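## Task

Insert the charger fully and squarely into outlet number two of the power strip, counting from the end the cord leaves. The strip must stay flat on the table, and the robot must release the charger and back away so the plug stays seated without help.

## Robot and tools

Robot: two 7-joint arms, left_arm and right_arm, each ending in a parallel gripper. The names are labels only and do not correspond to sides of any camera image.

Frame: one world frame for both arms. Origin on the tabletop midway between the arms, +z up, +x outward across the table, left_arm on the +y side. Positions are in metres, orientations as quaternions in w,x,y,z order. Reported hand positions can be off from reality, more so when the arm reaches far.

Gripper geometry: fingers point along the gripper's +z axis and the jaws move along its y axis. The reported end_effector_position is the spot between the pads when shut. Closed fingertips extend about 19 mm past it, fully open ones about 6 mm. Closing pushes the tips roughly 13 mm further out, so keep that much clearance over a surface.

Tool execute_actions. Argument actions is a list holding zero or one item. An empty list just reports state without commanding anything. An item with rows is a motion: rows is a list of 1 to 15 rows, steps is 1 to 15 (default 15), each step lasting 1/30 s; one row is used per step and the final row repeats if rows run out. An item with only steps (up to 300) is a wait, counted from the previous result, and your own reply time eats into it. Optional pictures (true/false) controls whether camera images come back; by default they do.

Each row has exactly 18 numbers, always covering both arms: first left_arm (7 joint targets, gripper position, gripper speed), then right_arm in the same 9-number layout. Joint entries are absolute target angles in radians, in this column order: waist, shoulder, upper arm roll, elbow, forearm roll, wrist pitch, wrist roll. Stated ranges: waist, upper arm roll, forearm roll and wrist roll -69.115 to 69.115; shoulder -2.250 to 2.250; elbow -2.580 to 2.580; wrist pitch -2.100 to 2.100. True ends may differ by up to 0.013 rad. A call is rejected if a target exceeds an end by more than 0.013 and is further out than the current angle; otherwise an over-range target is clipped at the real end and the result may report "joint sent to its limit" (possibly about an earlier, still-running action). No such message does not prove more travel exists.

Gripper position is absolute, from -1 to 1: +1 fully open (85 mm), 0 about 41 mm, pads touching near -0.8, and -1 means close until blocked. Gripper speed is -1 to 1: roughly 20 mm/s at -1, 85 at 0, 150 at +1. Grip force is not adjustable; a full close gives roughly 190 to 235 N per pad. For a firm grip hold -1; for a gentle grip open, then command a position just below the object width. To release, command a width larger than the object. To leave a gripper unchanged, resend its previous two numbers, since 0 is itself a command. Fingers hold until the position changes by 0.01 or more, but re-close toward the request if the object slips or is lost. position_measured_pct is about 50 - 50 x actual position (0 = fully open); stopping under 90 short of the target means something is held or blocking; about 90 or slightly above means the pads met.

Motion limits: joints are speed- and acceleration-limited and move in sync. Each step, the sent target stays within 0.304 rad of the measured angle for the first four joints and 0.266 rad for the last three, and is scaled back if it would move the gripper more than 70 mm. Large moves may be unfinished when a result returns. Arms keep heading to the last row while you think or wait, until they settle or a step is HELD. HELD marks steps where a row was not fully sent. "joint command not followed" means the clearance checker altered joint targets; gripper parts still ran.

Results show each arm's pose, Joint positions and Joint velocities per arm (rad, rad/s), and joint torques in the same order (offset, scaled and noisy; they change at rest only with contact or load). Occasional disturbances may pull on a held item or shove loose objects.

Hazards: if contact torque reaches a joint's load limit (49.6 N m for the first four joints, 31.2 N m for the last three, held weight included), that arm freezes for 10 seconds and drops the rest of the call. Holding loads heats motors, even while you deliberate; a MOTOR HOT warning appears from 60 °C, and at 75 °C the arm goes weak and sinks (OVER-TEMPERATURE FAULT). Never let the arms collide or press on each other. Knocking anything off the table fails the task. Avoid drops, slips, slams and forceful shoving.

Tool zoom_image: camera (cam_high, cam_low, cam_left_wrist or cam_right_wrist) and region [x0, y0, x1, y1] in pixels with (0,0) top-left, at most 504 by 504. It enlarges part of that camera's latest image. All four cameras give 504x504 images; calibration (intrinsics, distortion, world-to-camera transforms) is provided and may be slightly off per scene. Wrist camera poses follow their arm's joints.

Tool finished_scene: scene is the number of the current scene. Only call it once the plug is fully inserted, the strip lies flat, and the gripper has released and moved away. Replying without any tool call ends everything.

Each tool is called after "Call:" as name([rows], argument=value, ...), one row to a line, values as JSON.

## Session

Call:
execute_actions(actions=[])

Scene clock: 0.00 s of 4500.00 s.
left_arm: end_effector_position=(+0.1118, +0.5290, +0.2621) position_measured_pct=0.0 end_effector_quat_wxyz=(-0.212, +0.287, +0.934, -0.016) | right_arm: end_effector_position=(+0.5669, -0.3904, +0.3480) position_measured_pct=0.0 end_effector_quat_wxyz=(-0.002, -0.029, +0.999, -0.030)
Joint positions: left_arm=[-1.09  -0.026  0.329  2.13  -0.332  1.329  0.434] | right_arm=[ 0.139  0.665 -0.002  0.769  0.062  1.706  1.676]
Joint velocities: left_arm=[-0.  0. -0.  0. -0. -0.  0.] | right_arm=[ 0.    -0.     0.002 -0.     0.001 -0.001  0.001]
Joint torques (N m, as the joint torque sensors report them, + toward a larger angle): no reading
Motor temperatures (°C, as the motors report them): left_arm=[30 32 29 34 40 34 45] | right_arm=[36 30 33 31 41 47 38]

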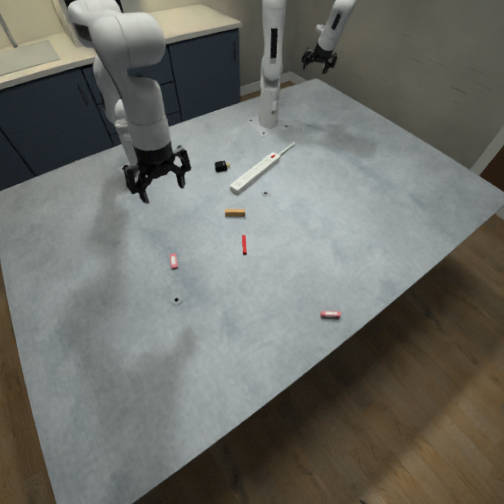

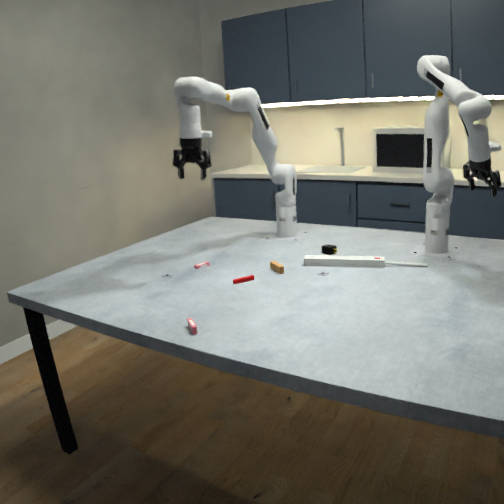

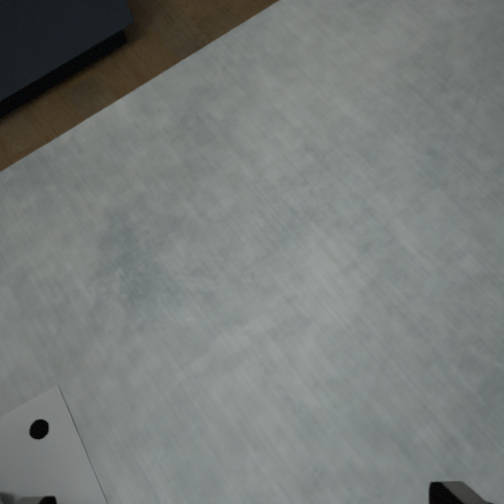

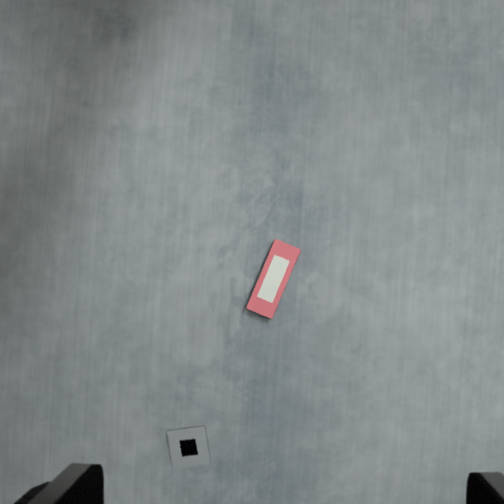

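Call:
zoom_image(camera="cam_high", region=[200, 130, 310, 210])

Call:
zoom_image(camera="cam_low", region=[290, 230, 440, 290])

Region (200, 130, 310, 210) of cam_high's 504x504 image, scaled by 4.582, with more detail than that image has; it fills the top 367 rows of this view, and the rest is white.

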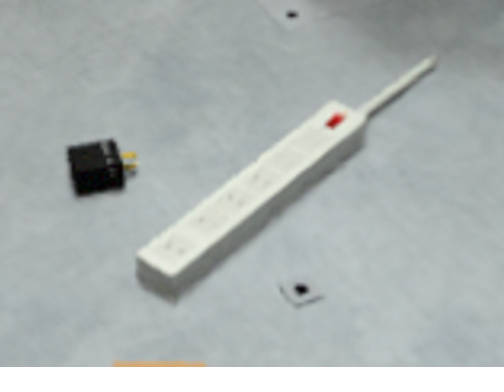

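Region (290, 230, 440, 290) of cam_low's 504x504 image, scaled by 3.360, with more detail than that image has; it fills the top 202 rows of this view, and the rest is white.

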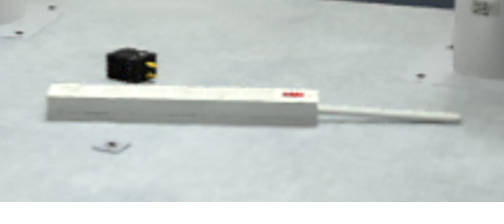

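Call:
zoom_image(camera="cam_high", region=[225, 145, 285, 200])

Call:
zoom_image(camera="cam_high", region=[205, 152, 240, 182])

Call:
zoom_image(camera="cam_low", region=[310, 235, 350, 265])

Region (225, 145, 285, 200) of cam_high's 504x504 image, scaled by 8.400, with more detail than that image has; it fills the top 462 rows of this view, and the rest is white.

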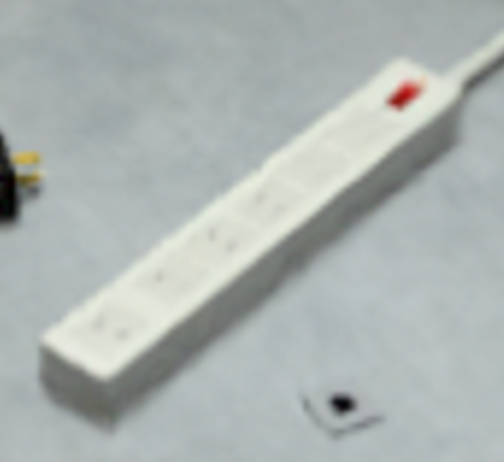

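Region (205, 152, 240, 182) of cam_high's 504x504 image, scaled by 14.400, with more detail than that image has; it fills the top 432 rows of this view, and the rest is white.

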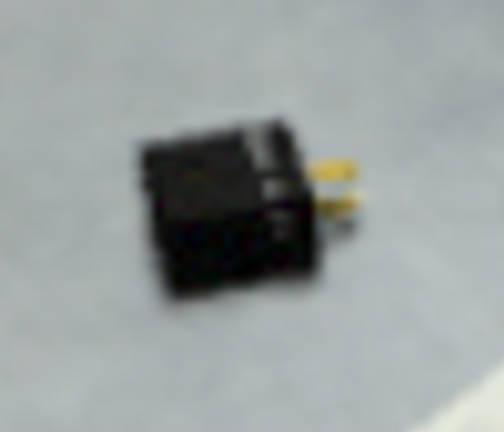

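Region (310, 235, 350, 265) of cam_low's 504x504 image, scaled by 12.600, with more detail than that image has; it fills the top 378 rows of this view, and the rest is white.

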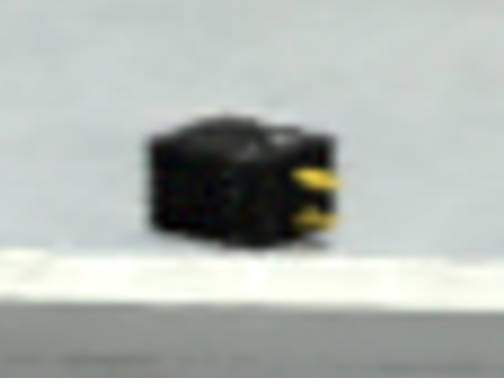

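Call:
execute_actions([
  {"rows": [[0.888, 0.305, 0.0, 1.605, 0.0, 1.231, 0.648, 1, 0, 0.139, 0.665, -0.002, 0.769, 0.062, 1.706, 1.676, 1, 0]], "steps": 15},
], pictures=false)

Call:
execute_actions([
  {"steps": 60},
], pictures=false)

Scene clock: 18.37 s of 4500.00 s.
left_arm: end_effector_position=(+0.2947, +0.5380, +0.2539) position_measured_pct=0.0 end_effector_quat_wxyz=(-0.072, +0.227, +0.971, -0.019) | right_arm: end_effector_position=(+0.5669, -0.3907, +0.3481) position_measured_pct=0.0 end_effector_quat_wxyz=(-0.001, -0.028, +0.999, -0.030)
Joint positions: left_arm=[-0.744  0.211  0.091  1.803 -0.099  1.258  0.589] | right_arm=[ 0.139  0.665 -0.002  0.769  0.062  1.706  1.676]
Joint velocities: left_arm=[ 0.915  0.323 -0.333 -0.709  0.351 -0.101  0.211] | right_arm=[-0.     0.001 -0.001  0.    -0.001  0.001 -0.   ]
Joint torques (N m, as the joint torque sensors report them, + toward a larger angle): left_arm=[  1.02 -11.8    1.15  -7.63  -0.04   0.7    0.56] | right_arm=[  0.19 -20.91   0.42  -9.05   0.12   0.16  -0.09]
Motor temperatures (°C, as the motors report them): left_arm=[30 32 29 34 40 34 45] | right_arm=[36 31 33 31 41 47 38]
Steps of this call (steps 1 to 90: nothing new was sent; then 14.87 s passed at rest; steps 91 to 105: all 15 steps of this action). Readings (joint positions | what the end effector reports):
91: left_arm=[-1.088 -0.024 0.328 2.129 -0.331 1.329 0.435] | right_arm=[0.139 0.665 -0.002 0.769 0.062 1.706 1.676] | left_arm position_measured_pct=0.0 | right_arm position_measured_pct=0.0
92: left_arm=[-1.081 -0.017 0.323 2.123 -0.327 1.328 0.438] | right_arm=[0.139 0.665 -0.002 0.769 0.062 1.706 1.676] | left_arm position_measured_pct=0.0 | right_arm position_measured_pct=0.0
94: left_arm=[-1.049 0.013 0.296 2.097 -0.304 1.320 0.457] | right_arm=[0.139 0.665 -0.002 0.769 0.062 1.706 1.676] | left_arm position_measured_pct=0.0 | right_arm position_measured_pct=0.0
98: left_arm=[-0.942 0.109 0.200 1.993 -0.214 1.290 0.520] | right_arm=[0.139 0.665 -0.002 0.769 0.062 1.706 1.676] | left_arm position_measured_pct=0.0 | right_arm position_measured_pct=0.0
105: the state above

Scene clock: 20.37 s of 4500.00 s.
left_arm: end_effector_position=(+0.2287, -0.0080, +0.2703) position_measured_pct=0.0 end_effector_quat_wxyz=(+0.000, +0.815, +0.580, -0.000) | right_arm: end_effector_position=(+0.5669, -0.3907, +0.3481) position_measured_pct=0.0 end_effector_quat_wxyz=(-0.001, -0.028, +0.999, -0.030)
Joint positions: left_arm=[0.887 0.305 0.    1.605 0.    1.231 0.648] | right_arm=[ 0.139  0.665 -0.002  0.769  0.062  1.706  1.676]
Joint velocities: left_arm=[ 0.01  -0.    -0.     0.    -0.001  0.     0.   ] | right_arm=[-0.    -0.     0.001 -0.     0.001  0.001  0.002]
Joint torques (N m, as the joint torque sensors report them, + toward a larger angle): left_arm=[  0.33 -13.89   0.16  -9.7   -0.26  -0.01   0.39] | right_arm=[  0.18 -20.96   0.28  -9.1   -0.01   0.34   0.07]
Motor temperatures (°C, as the motors report them): left_arm=[30 32 29 34 40 34 45] | right_arm=[36 31 33 31 41 47 38]
Steps of this call (steps 1 to 60: the robot went on to your last target). Readings (joint positions | what the end effector reports):
1: left_arm=[-0.713 0.222 0.080 1.780 -0.088 1.255 0.596] | right_arm=[0.139 0.665 -0.002 0.769 0.062 1.706 1.676] | left_arm position_measured_pct=0.0 | right_arm position_measured_pct=0.0
2: left_arm=[-0.682 0.231 0.071 1.760 -0.077 1.252 0.602] | right_arm=[0.139 0.665 -0.002 0.769 0.062 1.706 1.676] | left_arm position_measured_pct=0.0 | right_arm position_measured_pct=0.0
4: left_arm=[-0.616 0.248 0.054 1.724 -0.060 1.247 0.613] | right_arm=[0.139 0.665 -0.002 0.769 0.062 1.706 1.676] | left_arm position_measured_pct=0.0 | right_arm position_measured_pct=0.0
8: left_arm=[-0.482 0.271 0.031 1.673 -0.034 1.240 0.628] | right_arm=[0.139 0.665 -0.002 0.769 0.062 1.706 1.676] | left_arm position_measured_pct=0.0 | right_arm position_measured_pct=0.0
60: the state above

Call:
execute_actions(actions=[])

Scene clock: 21.07 s of 4500.00 s.
left_arm: end_effector_position=(+0.2283, -0.0082, +0.2703) position_measured_pct=0.0 end_effector_quat_wxyz=(+0.000, +0.815, +0.579, -0.000) | right_arm: end_effector_position=(+0.5669, -0.3907, +0.3481) position_measured_pct=0.0 end_effector_quat_wxyz=(-0.001, -0.028, +0.999, -0.030)
Joint positions: left_arm=[0.888 0.305 0.    1.605 0.    1.231 0.648] | right_arm=[ 0.139  0.665 -0.002  0.769  0.062  1.706  1.676]
Joint velocities: left_arm=[-0.     0.001 -0.     0.001  0.    -0.     0.   ] | right_arm=[-0. -0.  0.  0. -0. -0. -0.]
Joint torques (N m, as the joint torque sensors report them, + toward a larger angle): left_arm=[ -0.06 -13.76   0.42  -9.29  -0.45   0.03   0.42] | right_arm=[  0.3  -20.66   0.26  -8.9   -0.02   0.16   0.01]
Motor temperatures (°C, as the motors report them): left_arm=[30 32 29 34 40 34 45] | right_arm=[36 31 33 31 41 47 38]
Steps of this call (steps 1 to 15: the robot went on to your last target; steps 16 to 21: nothing new was sent). Readings (joint positions | what the end effector reports):
1: left_arm=[0.887 0.305 0.000 1.605 0.000 1.231 0.648] | right_arm=[0.139 0.665 -0.002 0.769 0.062 1.706 1.676] | left_arm position_measured_pct=0.0 | right_arm position_measured_pct=0.0
2: left_arm=[0.887 0.305 0.000 1.605 0.000 1.231 0.648] | right_arm=[0.139 0.665 -0.002 0.769 0.062 1.706 1.676] | left_arm position_measured_pct=0.0 | right_arm position_measured_pct=0.0
4: left_arm=[0.888 0.305 0.000 1.605 0.000 1.231 0.648] | right_arm=[0.139 0.665 -0.002 0.769 0.062 1.706 1.676] | left_arm position_measured_pct=0.0 | right_arm position_measured_pct=0.0
8: left_arm=[0.888 0.305 0.000 1.605 0.000 1.231 0.648] | right_arm=[0.139 0.665 -0.002 0.769 0.062 1.706 1.676] | left_arm position_measured_pct=0.0 | right_arm position_measured_pct=0.0
21: the state above
All arms were judged still, so your last target was given up. Only a new action makes them travel on or press farther. Fingers that are still opening or closing keep moving.
camera_calibration (this result's frames):
cam_left_wrist: T_world_to_cam=[[0.936991, -0.347494, 0.0359977, -0.226997], [-0.345618, -0.937066, -0.0495599, 0.147823], [0.050954, 0.0339958, -0.998122, 0.40445], [0, 0, 0, 1]] pos_world=[0.243177, 0.0458904, 0.419188]
cam_right_wrist: T_world_to_cam=[[-0.0697803, 0.991536, -0.109481, 0.470092], [0.997237, 0.0665324, -0.0330479, -0.462639], [-0.0254841, -0.111485, -0.993439, 0.463149], [0, 0, 0, 1]] pos_world=[0.505966, -0.383699, 0.496287]

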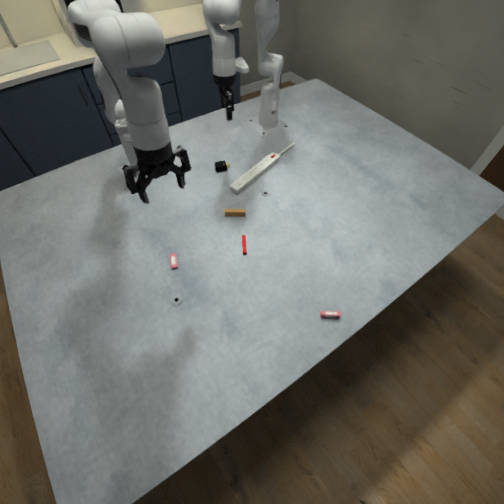

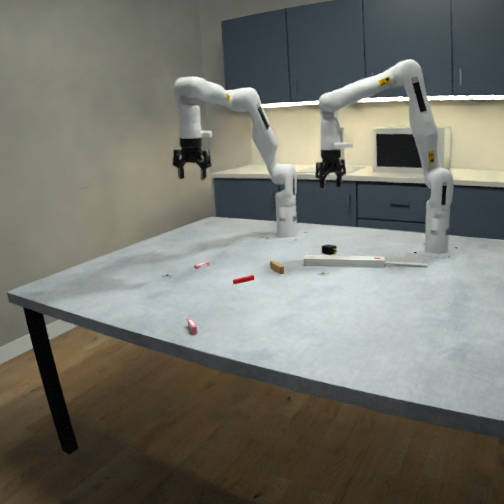

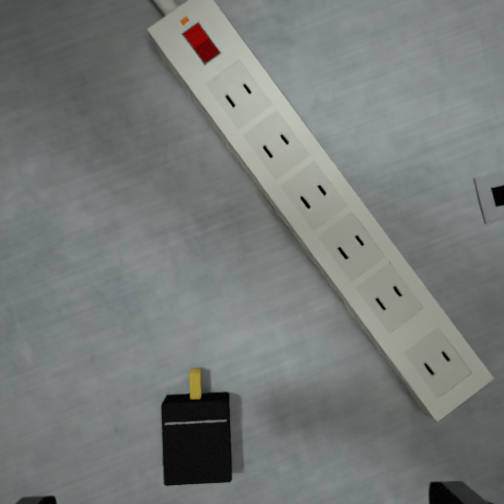

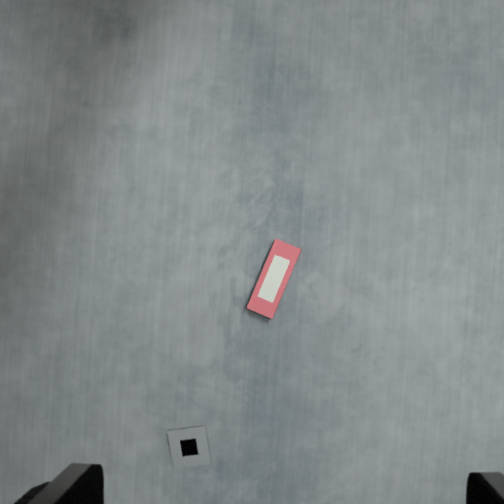

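Call:
zoom_image(camera="cam_left_wrist", region=[200, 60, 340, 200])

Call:
zoom_image(camera="cam_left_wrist", region=[130, 355, 270, 495])

Region (200, 60, 340, 200) of cam_left_wrist's 504x504 image, scaled by 3.600.

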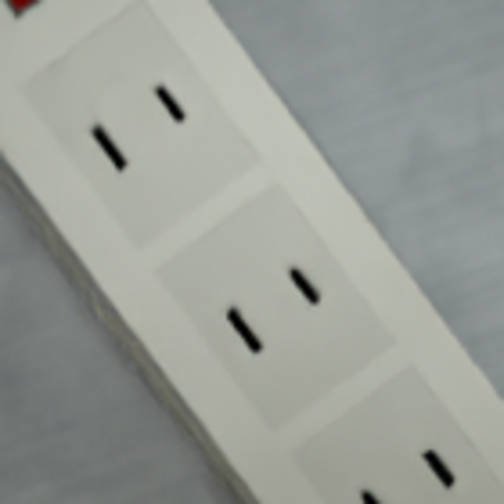

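Region (130, 355, 270, 495) of cam_left_wrist's 504x504 image, scaled by 3.600.

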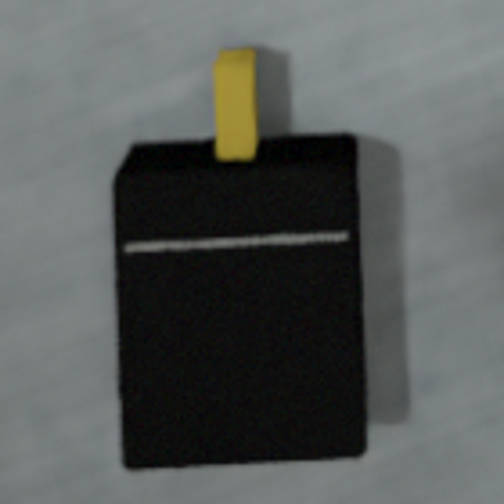

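Call:
zoom_image(camera="cam_left_wrist", region=[360, 280, 500, 420])

Call:
zoom_image(camera="cam_left_wrist", region=[140, 0, 280, 140])

Region (360, 280, 500, 420) of cam_left_wrist's 504x504 image, scaled by 3.600.

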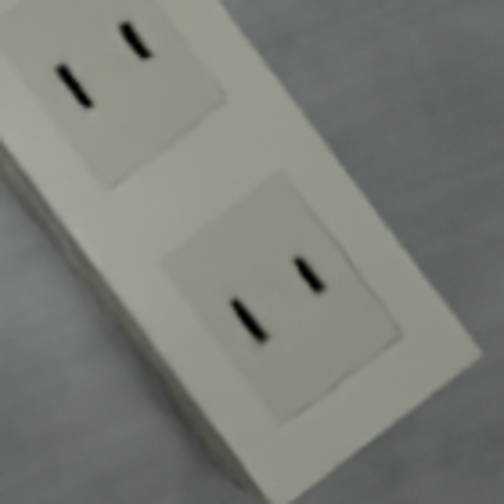

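Region (140, 0, 280, 140) of cam_left_wrist's 504x504 image, scaled by 3.600.

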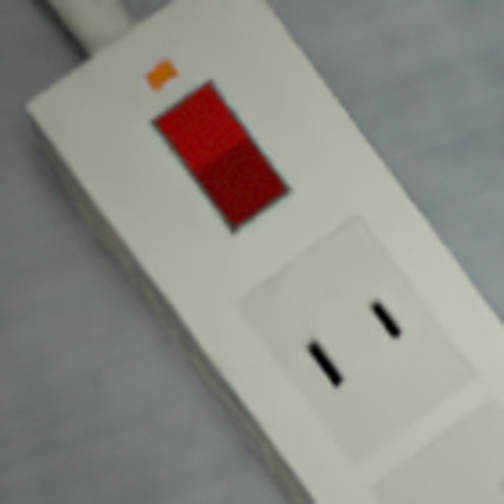

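Call:
execute_actions([
  {"rows": [[1.234, 0.9798, 0.0, 1.2636, -0.3463, 1.5208, 1.145, 1, 0, 0.55, 0.665, -0.002, 0.769, 0.062, 1.706, 1.676, 1, 0]], "steps": 15},
], pictures=false)

Call:
execute_actions([
  {"steps": 30},
])

Scene clock: 38.93 s of 4500.00 s.
left_arm: end_effector_position=(+0.2075, -0.0540, +0.1743) position_measured_pct=0.0 end_effector_quat_wxyz=(-0.131, +0.796, +0.557, +0.197) | right_arm: end_effector_position=(+0.5154, -0.5703, +0.3477) position_measured_pct=0.0 end_effector_quat_wxyz=(-0.006, +0.135, +0.990, -0.029)
Joint positions: left_arm=[ 1.178  0.738  0.001  1.313 -0.292  1.48   1.009] | right_arm=[ 0.467  0.666 -0.002  0.769  0.062  1.706  1.676]
Joint velocities: left_arm=[ 0.265  1.039 -0.002 -0.268 -0.297  0.221  0.645] | right_arm=[ 0.779 -0.     0.012  0.     0.008  0.    -0.001]
Joint torques (N m, as the joint torque sensors report them, + toward a larger angle): left_arm=[ -0.2  -19.03  -0.46  -6.61  -0.99   0.83   0.31] | right_arm=[ -0.3  -21.43   0.44  -8.75   0.15   0.47  -0.02]
Motor temperatures (°C, as the motors report them): left_arm=[30 33 29 34 40 34 45] | right_arm=[36 32 33 32 41 47 38]
Steps of this call (steps 1 to 90: nothing new was sent; then 14.37 s passed at rest; steps 91 to 105: all 15 steps of this action). Readings (joint positions | what the end effector reports):
91: left_arm=[0.890 0.306 -0.000 1.604 -0.001 1.232 0.649] | right_arm=[0.140 0.665 -0.002 0.769 0.062 1.706 1.676] | left_arm position_measured_pct=0.0 | right_arm position_measured_pct=0.0
92: left_arm=[0.897 0.313 -0.001 1.598 -0.005 1.237 0.653] | right_arm=[0.146 0.665 -0.003 0.769 0.061 1.706 1.676] | left_arm position_measured_pct=0.0 | right_arm position_measured_pct=0.0
94: left_arm=[0.927 0.344 -0.002 1.571 -0.029 1.260 0.676] | right_arm=[0.175 0.665 -0.005 0.769 0.060 1.706 1.676] | left_arm position_measured_pct=0.0 | right_arm position_measured_pct=0.0
98: left_arm=[1.048 0.469 -0.002 1.452 -0.134 1.362 0.782] | right_arm=[0.279 0.665 -0.003 0.769 0.062 1.706 1.676] | left_arm position_measured_pct=0.0 | right_arm position_measured_pct=0.0
105: the state above

Scene clock: 39.93 s of 4500.00 s.
left_arm: end_effector_position=(+0.1946, -0.0359, +0.0849) position_measured_pct=0.0 end_effector_quat_wxyz=(-0.201, +0.760, +0.552, +0.277) | right_arm: end_effector_position=(+0.4928, -0.6125, +0.3481) position_measured_pct=0.0 end_effector_quat_wxyz=(-0.007, +0.176, +0.984, -0.029)
Joint positions: left_arm=[ 1.234  0.98   0.     1.264 -0.346  1.521  1.145] | right_arm=[ 0.55   0.665 -0.002  0.769  0.062  1.706  1.676]
Joint velocities: left_arm=[-0.     0.001  0.    -0.    -0.    -0.     0.   ] | right_arm=[-0.    -0.001 -0.001  0.     0.001  0.    -0.   ]
Joint torques (N m, as the joint torque sensors report them, + toward a larger angle): left_arm=[ -0.05 -21.06  -0.03  -6.16  -0.68   2.07   0.55] | right_arm=[  0.21 -21.11   0.27  -9.1    0.03   0.19  -0.12]
Motor temperatures (°C, as the motors report them): left_arm=[30 33 29 34 40 34 45] | right_arm=[36 32 33 32 41 47 38]
Steps of this call (steps 1 to 30: the robot went on to your last target). Readings (joint positions | what the end effector reports):
1: left_arm=[1.186 0.773 0.001 1.304 -0.301 1.486 1.030] | right_arm=[0.491 0.666 -0.002 0.769 0.062 1.706 1.676] | left_arm position_measured_pct=0.0 | right_arm position_measured_pct=0.0
2: left_arm=[1.194 0.807 0.000 1.297 -0.308 1.492 1.049] | right_arm=[0.512 0.666 -0.001 0.769 0.063 1.706 1.676] | left_arm position_measured_pct=0.0 | right_arm position_measured_pct=0.0
4: left_arm=[1.210 0.875 0.000 1.284 -0.323 1.503 1.087] | right_arm=[0.538 0.665 0.000 0.769 0.064 1.706 1.676] | left_arm position_measured_pct=0.0 | right_arm position_measured_pct=0.0
8: left_arm=[1.229 0.961 0.001 1.268 -0.343 1.518 1.138] | right_arm=[0.547 0.665 -0.002 0.769 0.062 1.706 1.676] | left_arm position_measured_pct=0.0 | right_arm position_measured_pct=0.0
30: the state above
All arms were judged still, so your last target was given up. Only a new action makes them travel on or press farther. Fingers that are still opening or closing keep moving.
camera_calibration (this result's frames):
cam_left_wrist: T_world_to_cam=[[0.938598, -0.344719, 0.0142586, -0.196728], [-0.243597, -0.691396, -0.68017, 0.143496], [0.244326, 0.634933, -0.732916, 0.183507], [0, 0, 0, 1]] pos_world=[0.174768, -0.0851182, 0.234902]
cam_right_wrist: T_world_to_cam=[[0.332174, 0.936843, -0.109482, 0.453309], [0.940771, -0.337428, -0.033048, -0.593582], [-0.067903, -0.0920195, -0.993439, 0.469354], [0, 0, 0, 1]] pos_world=[0.439718, -0.581781, 0.496287]

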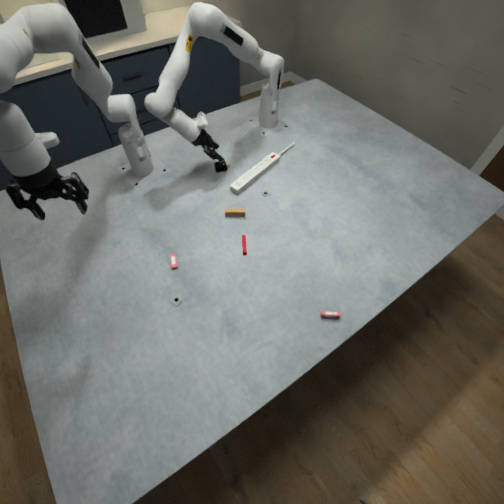

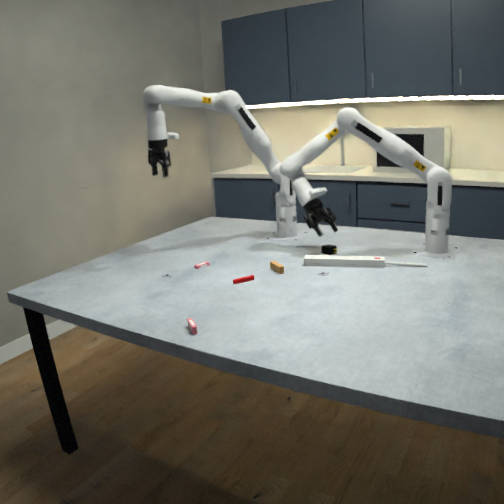

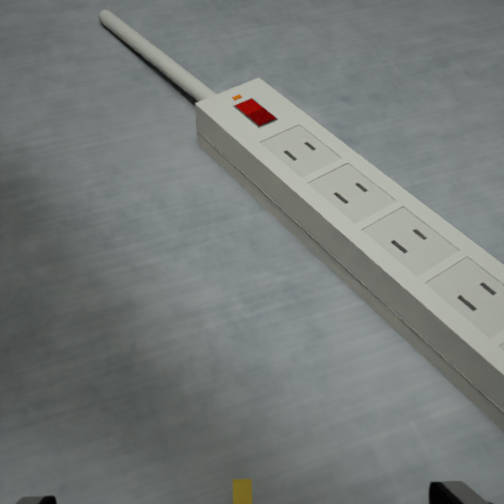

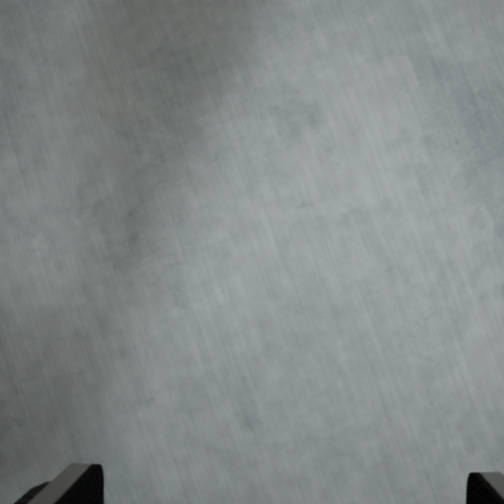

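Call:
zoom_image(camera="cam_left_wrist", region=[290, 140, 430, 280])

Call:
zoom_image(camera="cam_left_wrist", region=[180, 70, 320, 210])

Region (290, 140, 430, 280) of cam_left_wrist's 504x504 image, scaled by 3.600.

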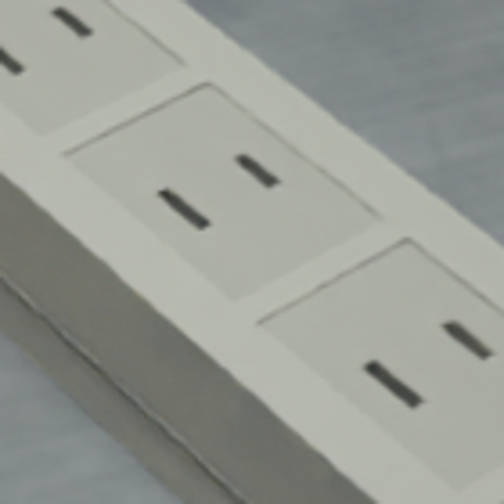

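Region (180, 70, 320, 210) of cam_left_wrist's 504x504 image, scaled by 3.600.

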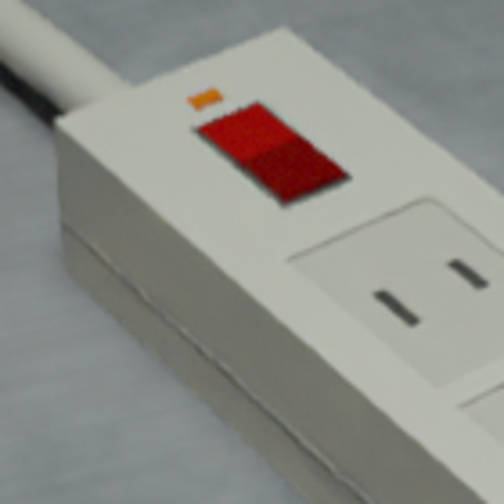

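Call:
execute_actions([
  {"rows": [[1.234, 1.0789, 0.0, 1.2677, -0.3498, 1.4238, 1.1804, 0.5, 0, 0.55, 0.665, -0.002, 0.769, 0.062, 1.706, 1.676, 1, 0]], "steps": 15},
])

Scene clock: 42.83 s of 4500.00 s.
left_arm: end_effector_position=(+0.1946, -0.0360, +0.0252) position_measured_pct=25.0 end_effector_quat_wxyz=(-0.201, +0.760, +0.553, +0.277) | right_arm: end_effector_position=(+0.4928, -0.6125, +0.3481) position_measured_pct=0.0 end_effector_quat_wxyz=(-0.007, +0.176, +0.984, -0.029)
Joint positions: left_arm=[ 1.234  1.078 -0.     1.268 -0.35   1.424  1.18 ] | right_arm=[ 0.55   0.665 -0.002  0.769  0.062  1.706  1.676]
Joint velocities: left_arm=[-0.     0.007 -0.    -0.002  0.     0.     0.   ] | right_arm=[ 0.     0.001 -0.001  0.     0.001 -0.001  0.   ]
Joint torques (N m, as the joint torque sensors report them, + toward a larger angle): left_arm=[  0.09 -22.22  -0.27  -5.42  -0.83   1.62   0.52] | right_arm=[  0.11 -20.77   0.6   -8.94   0.07   0.36  -0.01]
Motor temperatures (°C, as the motors report them): left_arm=[30 33 29 34 40 34 45] | right_arm=[36 32 33 32 41 47 38]
Steps of this call (steps 1 to 72: nothing new was sent; steps 73 to 87: all 15 steps of this action). Readings (joint positions | what the end effector reports):
73: left_arm=[1.234 0.981 -0.000 1.263 -0.346 1.520 1.145] | right_arm=[0.550 0.665 -0.002 0.769 0.062 1.706 1.676] | left_arm position_measured_pct=0.0 | right_arm position_measured_pct=0.0
74: left_arm=[1.234 0.987 -0.000 1.263 -0.347 1.516 1.147] | right_arm=[0.550 0.665 -0.002 0.769 0.062 1.706 1.676] | left_arm position_measured_pct=0.4 | right_arm position_measured_pct=0.0
76: left_arm=[1.234 1.016 -0.000 1.263 -0.348 1.490 1.156] | right_arm=[0.550 0.665 -0.002 0.769 0.062 1.706 1.676] | left_arm position_measured_pct=4.8 | right_arm position_measured_pct=0.0
80: left_arm=[1.234 1.074 0.000 1.269 -0.349 1.427 1.179] | right_arm=[0.550 0.665 -0.002 0.769 0.062 1.706 1.676] | left_arm position_measured_pct=15.9 | right_arm position_measured_pct=0.0
87: the state above
camera_calibration (this result's frames):
cam_left_wrist: T_world_to_cam=[[0.938606, -0.344678, 0.0146711, -0.195977], [-0.243436, -0.691844, -0.679773, 0.102756], [0.244453, 0.634467, -0.733276, 0.139807], [0, 0, 0, 1]] pos_world=[0.174783, -0.0851604, 0.175243]
cam_right_wrist: T_world_to_cam=[[0.332176, 0.936842, -0.109481, 0.453309], [0.94077, -0.337431, -0.0330479, -0.593582], [-0.067903, -0.0920191, -0.993439, 0.469354], [0, 0, 0, 1]] pos_world=[0.439717, -0.581782, 0.496287]

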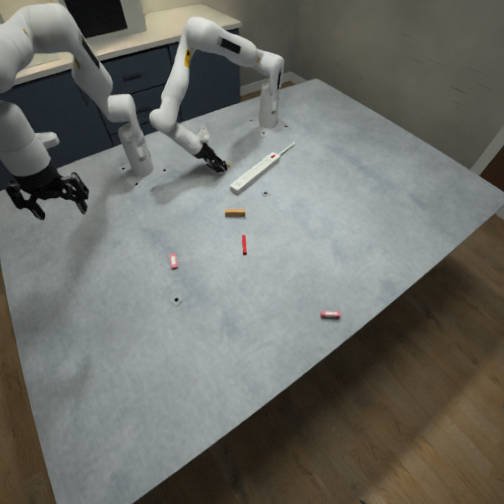

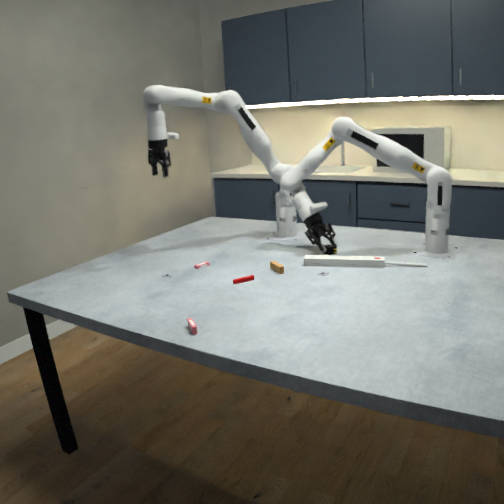

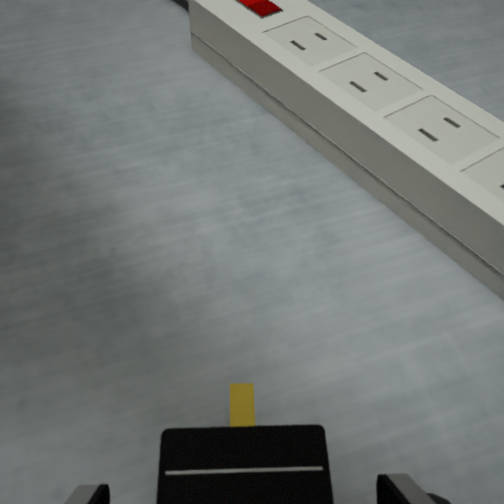

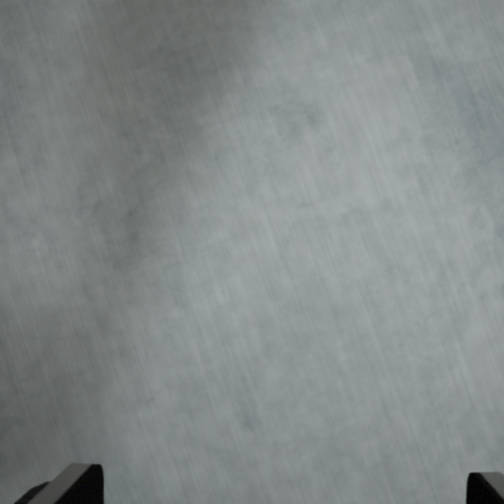

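Well centered. Closing the gripper.

Call:
execute_actions([
  {"rows": [[1.234, 1.0789, 0.0, 1.2677, -0.3498, 1.4238, 1.1804, -1, -0.3, 0.55, 0.665, -0.002, 0.769, 0.062, 1.706, 1.676, 1, 0]], "steps": 15},
])

Scene clock: 43.60 s of 4500.00 s.
left_arm: end_effector_position=(+0.1945, -0.0361, +0.0252) position_measured_pct=52.0 end_effector_quat_wxyz=(-0.201, +0.760, +0.553, +0.277) | right_arm: end_effector_position=(+0.4928, -0.6125, +0.3481) position_measured_pct=0.0 end_effector_quat_wxyz=(-0.007, +0.176, +0.984, -0.029)
Joint positions: left_arm=[ 1.234  1.078  0.     1.267 -0.35   1.424  1.18 ] | right_arm=[ 0.55   0.665 -0.002  0.769  0.062  1.706  1.676]
Joint velocities: left_arm=[ 0.001 -0.006  0.001 -0.001  0.     0.002 -0.   ] | right_arm=[ 0.    -0.002 -0.    -0.    -0.002 -0.001  0.   ]
Joint torques (N m, as the joint torque sensors report them, + toward a larger angle): left_arm=[ -0.11 -21.21  -0.19  -5.28  -0.66   1.8    0.37] | right_arm=[  0.24 -20.86   0.32  -8.84   0.01   0.34  -0.08]
Motor temperatures (°C, as the motors report them): left_arm=[30 33 29 34 40 34 45] | right_arm=[36 32 33 32 41 47 38]
Steps of this call (steps 1 to 8: the robot went on to your last target; steps 9 to 23: all 15 steps of this action). Readings (joint positions | what the end effector reports):
9: left_arm=[1.234 1.079 0.000 1.268 -0.350 1.424 1.180] | right_arm=[0.550 0.665 -0.002 0.769 0.062 1.706 1.676] | left_arm position_measured_pct=25.0 | right_arm position_measured_pct=0.0
10: left_arm=[1.234 1.079 0.000 1.268 -0.350 1.424 1.180] | right_arm=[0.550 0.665 -0.002 0.769 0.062 1.706 1.676] | left_arm position_measured_pct=25.4 | right_arm position_measured_pct=0.0
12: left_arm=[1.234 1.079 0.000 1.268 -0.350 1.424 1.180] | right_arm=[0.550 0.665 -0.002 0.769 0.062 1.706 1.676] | left_arm position_measured_pct=28.6 | right_arm position_measured_pct=0.0
16: left_arm=[1.234 1.079 -0.000 1.268 -0.350 1.424 1.180] | right_arm=[0.550 0.665 -0.002 0.769 0.062 1.706 1.676] | left_arm position_measured_pct=37.3 | right_arm position_measured_pct=0.0
23: the state above
camera_calibration (this result's frames):
cam_left_wrist: T_world_to_cam=[[0.938565, -0.344796, 0.0145464, -0.195908], [-0.243534, -0.691608, -0.679978, 0.102755], [0.244514, 0.634661, -0.733088, 0.139822], [0, 0, 0, 1]] pos_world=[0.174708, -0.0852219, 0.175223]
cam_right_wrist: T_world_to_cam=[[0.332176, 0.936842, -0.109481, 0.453309], [0.94077, -0.337431, -0.033048, -0.593582], [-0.0679031, -0.0920189, -0.993439, 0.469355], [0, 0, 0, 1]] pos_world=[0.439717, -0.581782, 0.496287]

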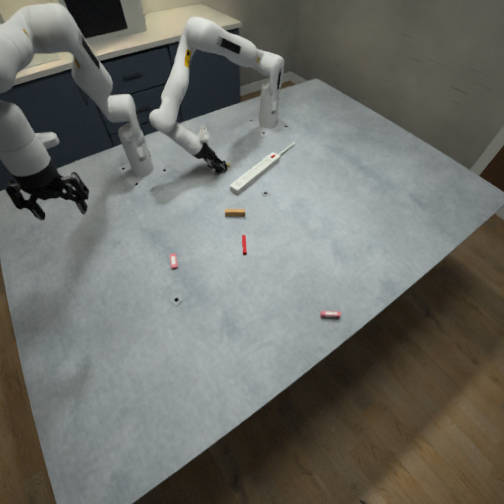

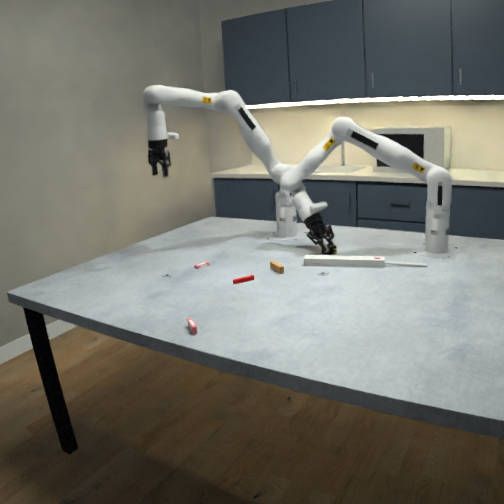

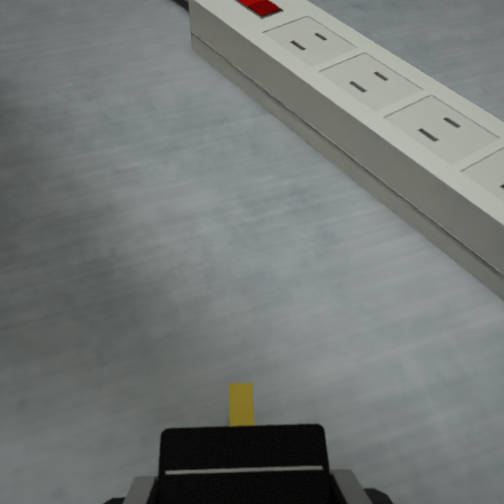

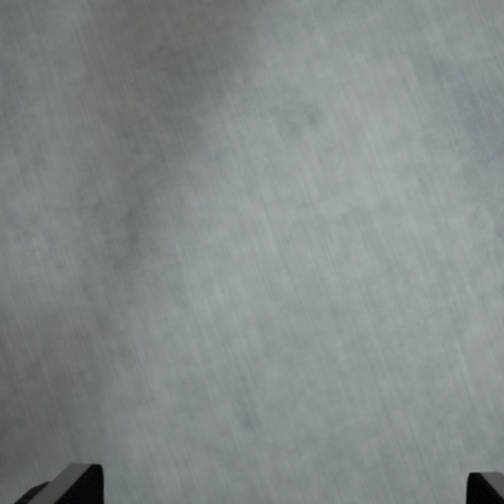

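Call:
zoom_image(camera="cam_left_wrist", region=[150, 370, 340, 504])

Region (150, 370, 340, 504) of cam_left_wrist's 504x504 image, scaled by 2.653; it fills the top 355 rows of this view, and the rest is white.

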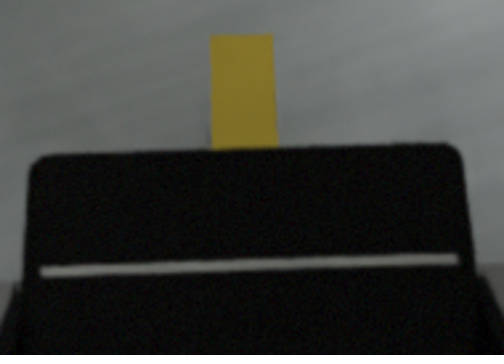

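Call:
execute_actions([
  {"rows": [[1.2508, 0.5921, 0.0, 2.2898, -1.3074, 0.9144, -1.9003, -1, -0.3, -0.0052, 0.665, 0.0, 1.92, -1.3333, 1.2591, 1.3832, 1, 0]], "steps": 15},
], pictures=false)

Call:
execute_actions([
  {"steps": 36},
], pictures=false)

Call:
execute_actions([
  {"rows": [[1.2508, 0.5921, 0.0, 2.2898, -1.3074, 0.9144, -1.9003, -1, -0.3, -0.0052, 1.0403, 0.0, 1.92, -1.3333, 1.2591, 1.3832, 1, 0]], "steps": 15},
], pictures=false)

Scene clock: 54.07 s of 4500.00 s.
left_arm: end_effector_position=(+0.2666, -0.0323, +0.1286) position_measured_pct=53.2 end_effector_quat_wxyz=(-0.058, +0.917, +0.243, +0.311) | right_arm: end_effector_position=(+0.5548, -0.4064, +0.2712) position_measured_pct=0.0 end_effector_quat_wxyz=(-0.010, +0.138, +0.987, +0.081)
Joint positions: left_arm=[ 1.248  0.684 -0.     1.722 -0.748  1.04   0.783] | right_arm=[ 0.288  0.664  0.     1.026 -0.161  1.481  1.5  ]
Joint velocities: left_arm=[ 0.016 -0.562  0.003  1.372 -1.215 -0.841 -1.213] | right_arm=[-0.621  0.005 -0.     0.617 -0.544 -0.51  -0.266]
Joint torques (N m, as the joint torque sensors report them, + toward a larger angle): left_arm=[ -0.39 -13.57  -0.91  -4.84  -1.08   1.54   0.4 ] | right_arm=[ -0.12 -21.38  -0.02  -8.95  -0.42   0.31  -0.06]
Motor temperatures (°C, as the motors report them): left_arm=[30 33 29 34 40 34 45] | right_arm=[36 33 33 32 41 47 38]
Steps of this call (steps 1 to 15: the robot went on to your last target; steps 16 to 90: nothing new was sent; then 6.97 s passed at rest; steps 91 to 105: all 15 steps of this action). Readings (joint positions | what the end effector reports):
91: left_arm=[1.234 1.077 0.000 1.269 -0.350 1.423 1.180] | right_arm=[0.549 0.665 -0.002 0.770 0.062 1.705 1.675] | left_arm position_measured_pct=53.2 | right_arm position_measured_pct=0.0
92: left_arm=[1.235 1.070 0.000 1.275 -0.354 1.418 1.176] | right_arm=[0.543 0.664 -0.000 0.776 0.059 1.701 1.671] | left_arm position_measured_pct=53.2 | right_arm position_measured_pct=0.0
94: left_arm=[1.237 1.041 0.001 1.303 -0.377 1.395 1.153] | right_arm=[0.514 0.663 0.002 0.803 0.037 1.678 1.648] | left_arm position_measured_pct=53.2 | right_arm position_measured_pct=0.0
98: left_arm=[1.243 0.917 0.001 1.423 -0.481 1.290 1.048] | right_arm=[0.432 0.663 0.000 0.883 -0.035 1.606 1.581] | left_arm position_measured_pct=53.2 | right_arm position_measured_pct=0.0
105: the state above

Scene clock: 55.27 s of 4500.00 s.
left_arm: end_effector_position=(+0.2899, +0.1108, +0.1299) position_measured_pct=53.2 end_effector_quat_wxyz=(-0.375, +0.624, -0.657, +0.195) | right_arm: end_effector_position=(+0.3692, -0.0285, +0.2192) position_measured_pct=0.0 end_effector_quat_wxyz=(-0.339, +0.388, +0.749, +0.417)
Joint positions: left_arm=[ 1.251  0.592 -0.     2.289 -1.307  0.914 -0.662] | right_arm=[-0.004  0.665 -0.     1.908 -1.243  1.26   1.384]
Joint velocities: left_arm=[-0.     0.001  0.     0.003 -0.003 -0.    -1.217] | right_arm=[-0.017 -0.002  0.001  0.164 -1.211 -0.012 -0.007]
Joint torques (N m, as the joint torque sensors report them, + toward a larger angle): left_arm=[  0.27 -12.94  -0.92  -2.69  -0.68   2.1    0.41] | right_arm=[  0.4  -16.68  -1.01  -4.87  -1.46   2.21  -0.37]
Motor temperatures (°C, as the motors report them): left_arm=[30 33 29 34 40 34 45] | right_arm=[36 33 33 32 41 47 38]
Steps of this call (steps 1 to 36: the robot went on to your last target). Readings (joint positions | what the end effector reports):
1: left_arm=[1.249 0.668 0.000 1.768 -0.788 1.014 0.742] | right_arm=[0.268 0.665 0.000 1.047 -0.179 1.464 1.491] | left_arm position_measured_pct=53.2 | right_arm position_measured_pct=0.0
2: left_arm=[1.249 0.654 0.000 1.814 -0.829 0.994 0.702] | right_arm=[0.248 0.665 0.000 1.068 -0.198 1.449 1.483] | left_arm position_measured_pct=53.2 | right_arm position_measured_pct=0.0
4: left_arm=[1.250 0.633 0.000 1.904 -0.909 0.965 0.622] | right_arm=[0.210 0.665 -0.000 1.112 -0.236 1.420 1.468] | left_arm position_measured_pct=53.2 | right_arm position_measured_pct=0.0
8: left_arm=[1.250 0.612 -0.000 2.071 -1.056 0.936 0.475] | right_arm=[0.146 0.665 -0.001 1.208 -0.321 1.371 1.442] | left_arm position_measured_pct=53.2 | right_arm position_measured_pct=0.0
36: the state above

Scene clock: 55.77 s of 4500.00 s.
left_arm: end_effector_position=(+0.2899, +0.1109, +0.1299) position_measured_pct=53.2 end_effector_quat_wxyz=(+0.416, -0.398, +0.814, -0.073) | right_arm: end_effector_position=(+0.3421, -0.0238, +0.0919) position_measured_pct=0.0 end_effector_quat_wxyz=(-0.449, +0.488, +0.660, +0.353)
Joint positions: left_arm=[ 1.251  0.592  0.     2.29  -1.307  0.914 -1.272] | right_arm=[-0.005  1.013  0.     1.92  -1.333  1.258  1.383]
Joint velocities: left_arm=[-0.     0.001 -0.    -0.     0.    -0.    -1.218] | right_arm=[-0.002  0.42   0.004  0.014 -0.    -0.003 -0.002]
Joint torques (N m, as the joint torque sensors report them, + toward a larger angle): left_arm=[  0.01 -12.86  -0.94  -3.03  -0.87   2.35   0.41] | right_arm=[  0.06 -22.35  -2.82  -2.66  -1.01   3.41  -0.01]
Motor temperatures (°C, as the motors report them): left_arm=[30 33 29 34 40 34 45] | right_arm=[36 33 33 32 41 47 38]
Steps of this call (steps 1 to 15: all 15 steps of this action). Readings (joint positions | what the end effector reports):
1: left_arm=[1.251 0.592 -0.000 2.289 -1.307 0.914 -0.703] | right_arm=[-0.005 0.667 -0.000 1.913 -1.281 1.260 1.383] | left_arm position_measured_pct=53.2 | right_arm position_measured_pct=0.0
2: left_arm=[1.251 0.592 0.000 2.290 -1.307 0.914 -0.743] | right_arm=[-0.005 0.673 -0.001 1.914 -1.310 1.260 1.383] | left_arm position_measured_pct=53.2 | right_arm position_measured_pct=0.0
4: left_arm=[1.251 0.592 0.000 2.290 -1.307 0.914 -0.825] | right_arm=[-0.005 0.703 -0.001 1.914 -1.333 1.261 1.383] | left_arm position_measured_pct=53.2 | right_arm position_measured_pct=0.0
8: left_arm=[1.251 0.592 0.000 2.290 -1.307 0.914 -0.987] | right_arm=[-0.005 0.820 -0.000 1.916 -1.332 1.260 1.383] | left_arm position_measured_pct=53.2 | right_arm position_measured_pct=0.0
15: the state above


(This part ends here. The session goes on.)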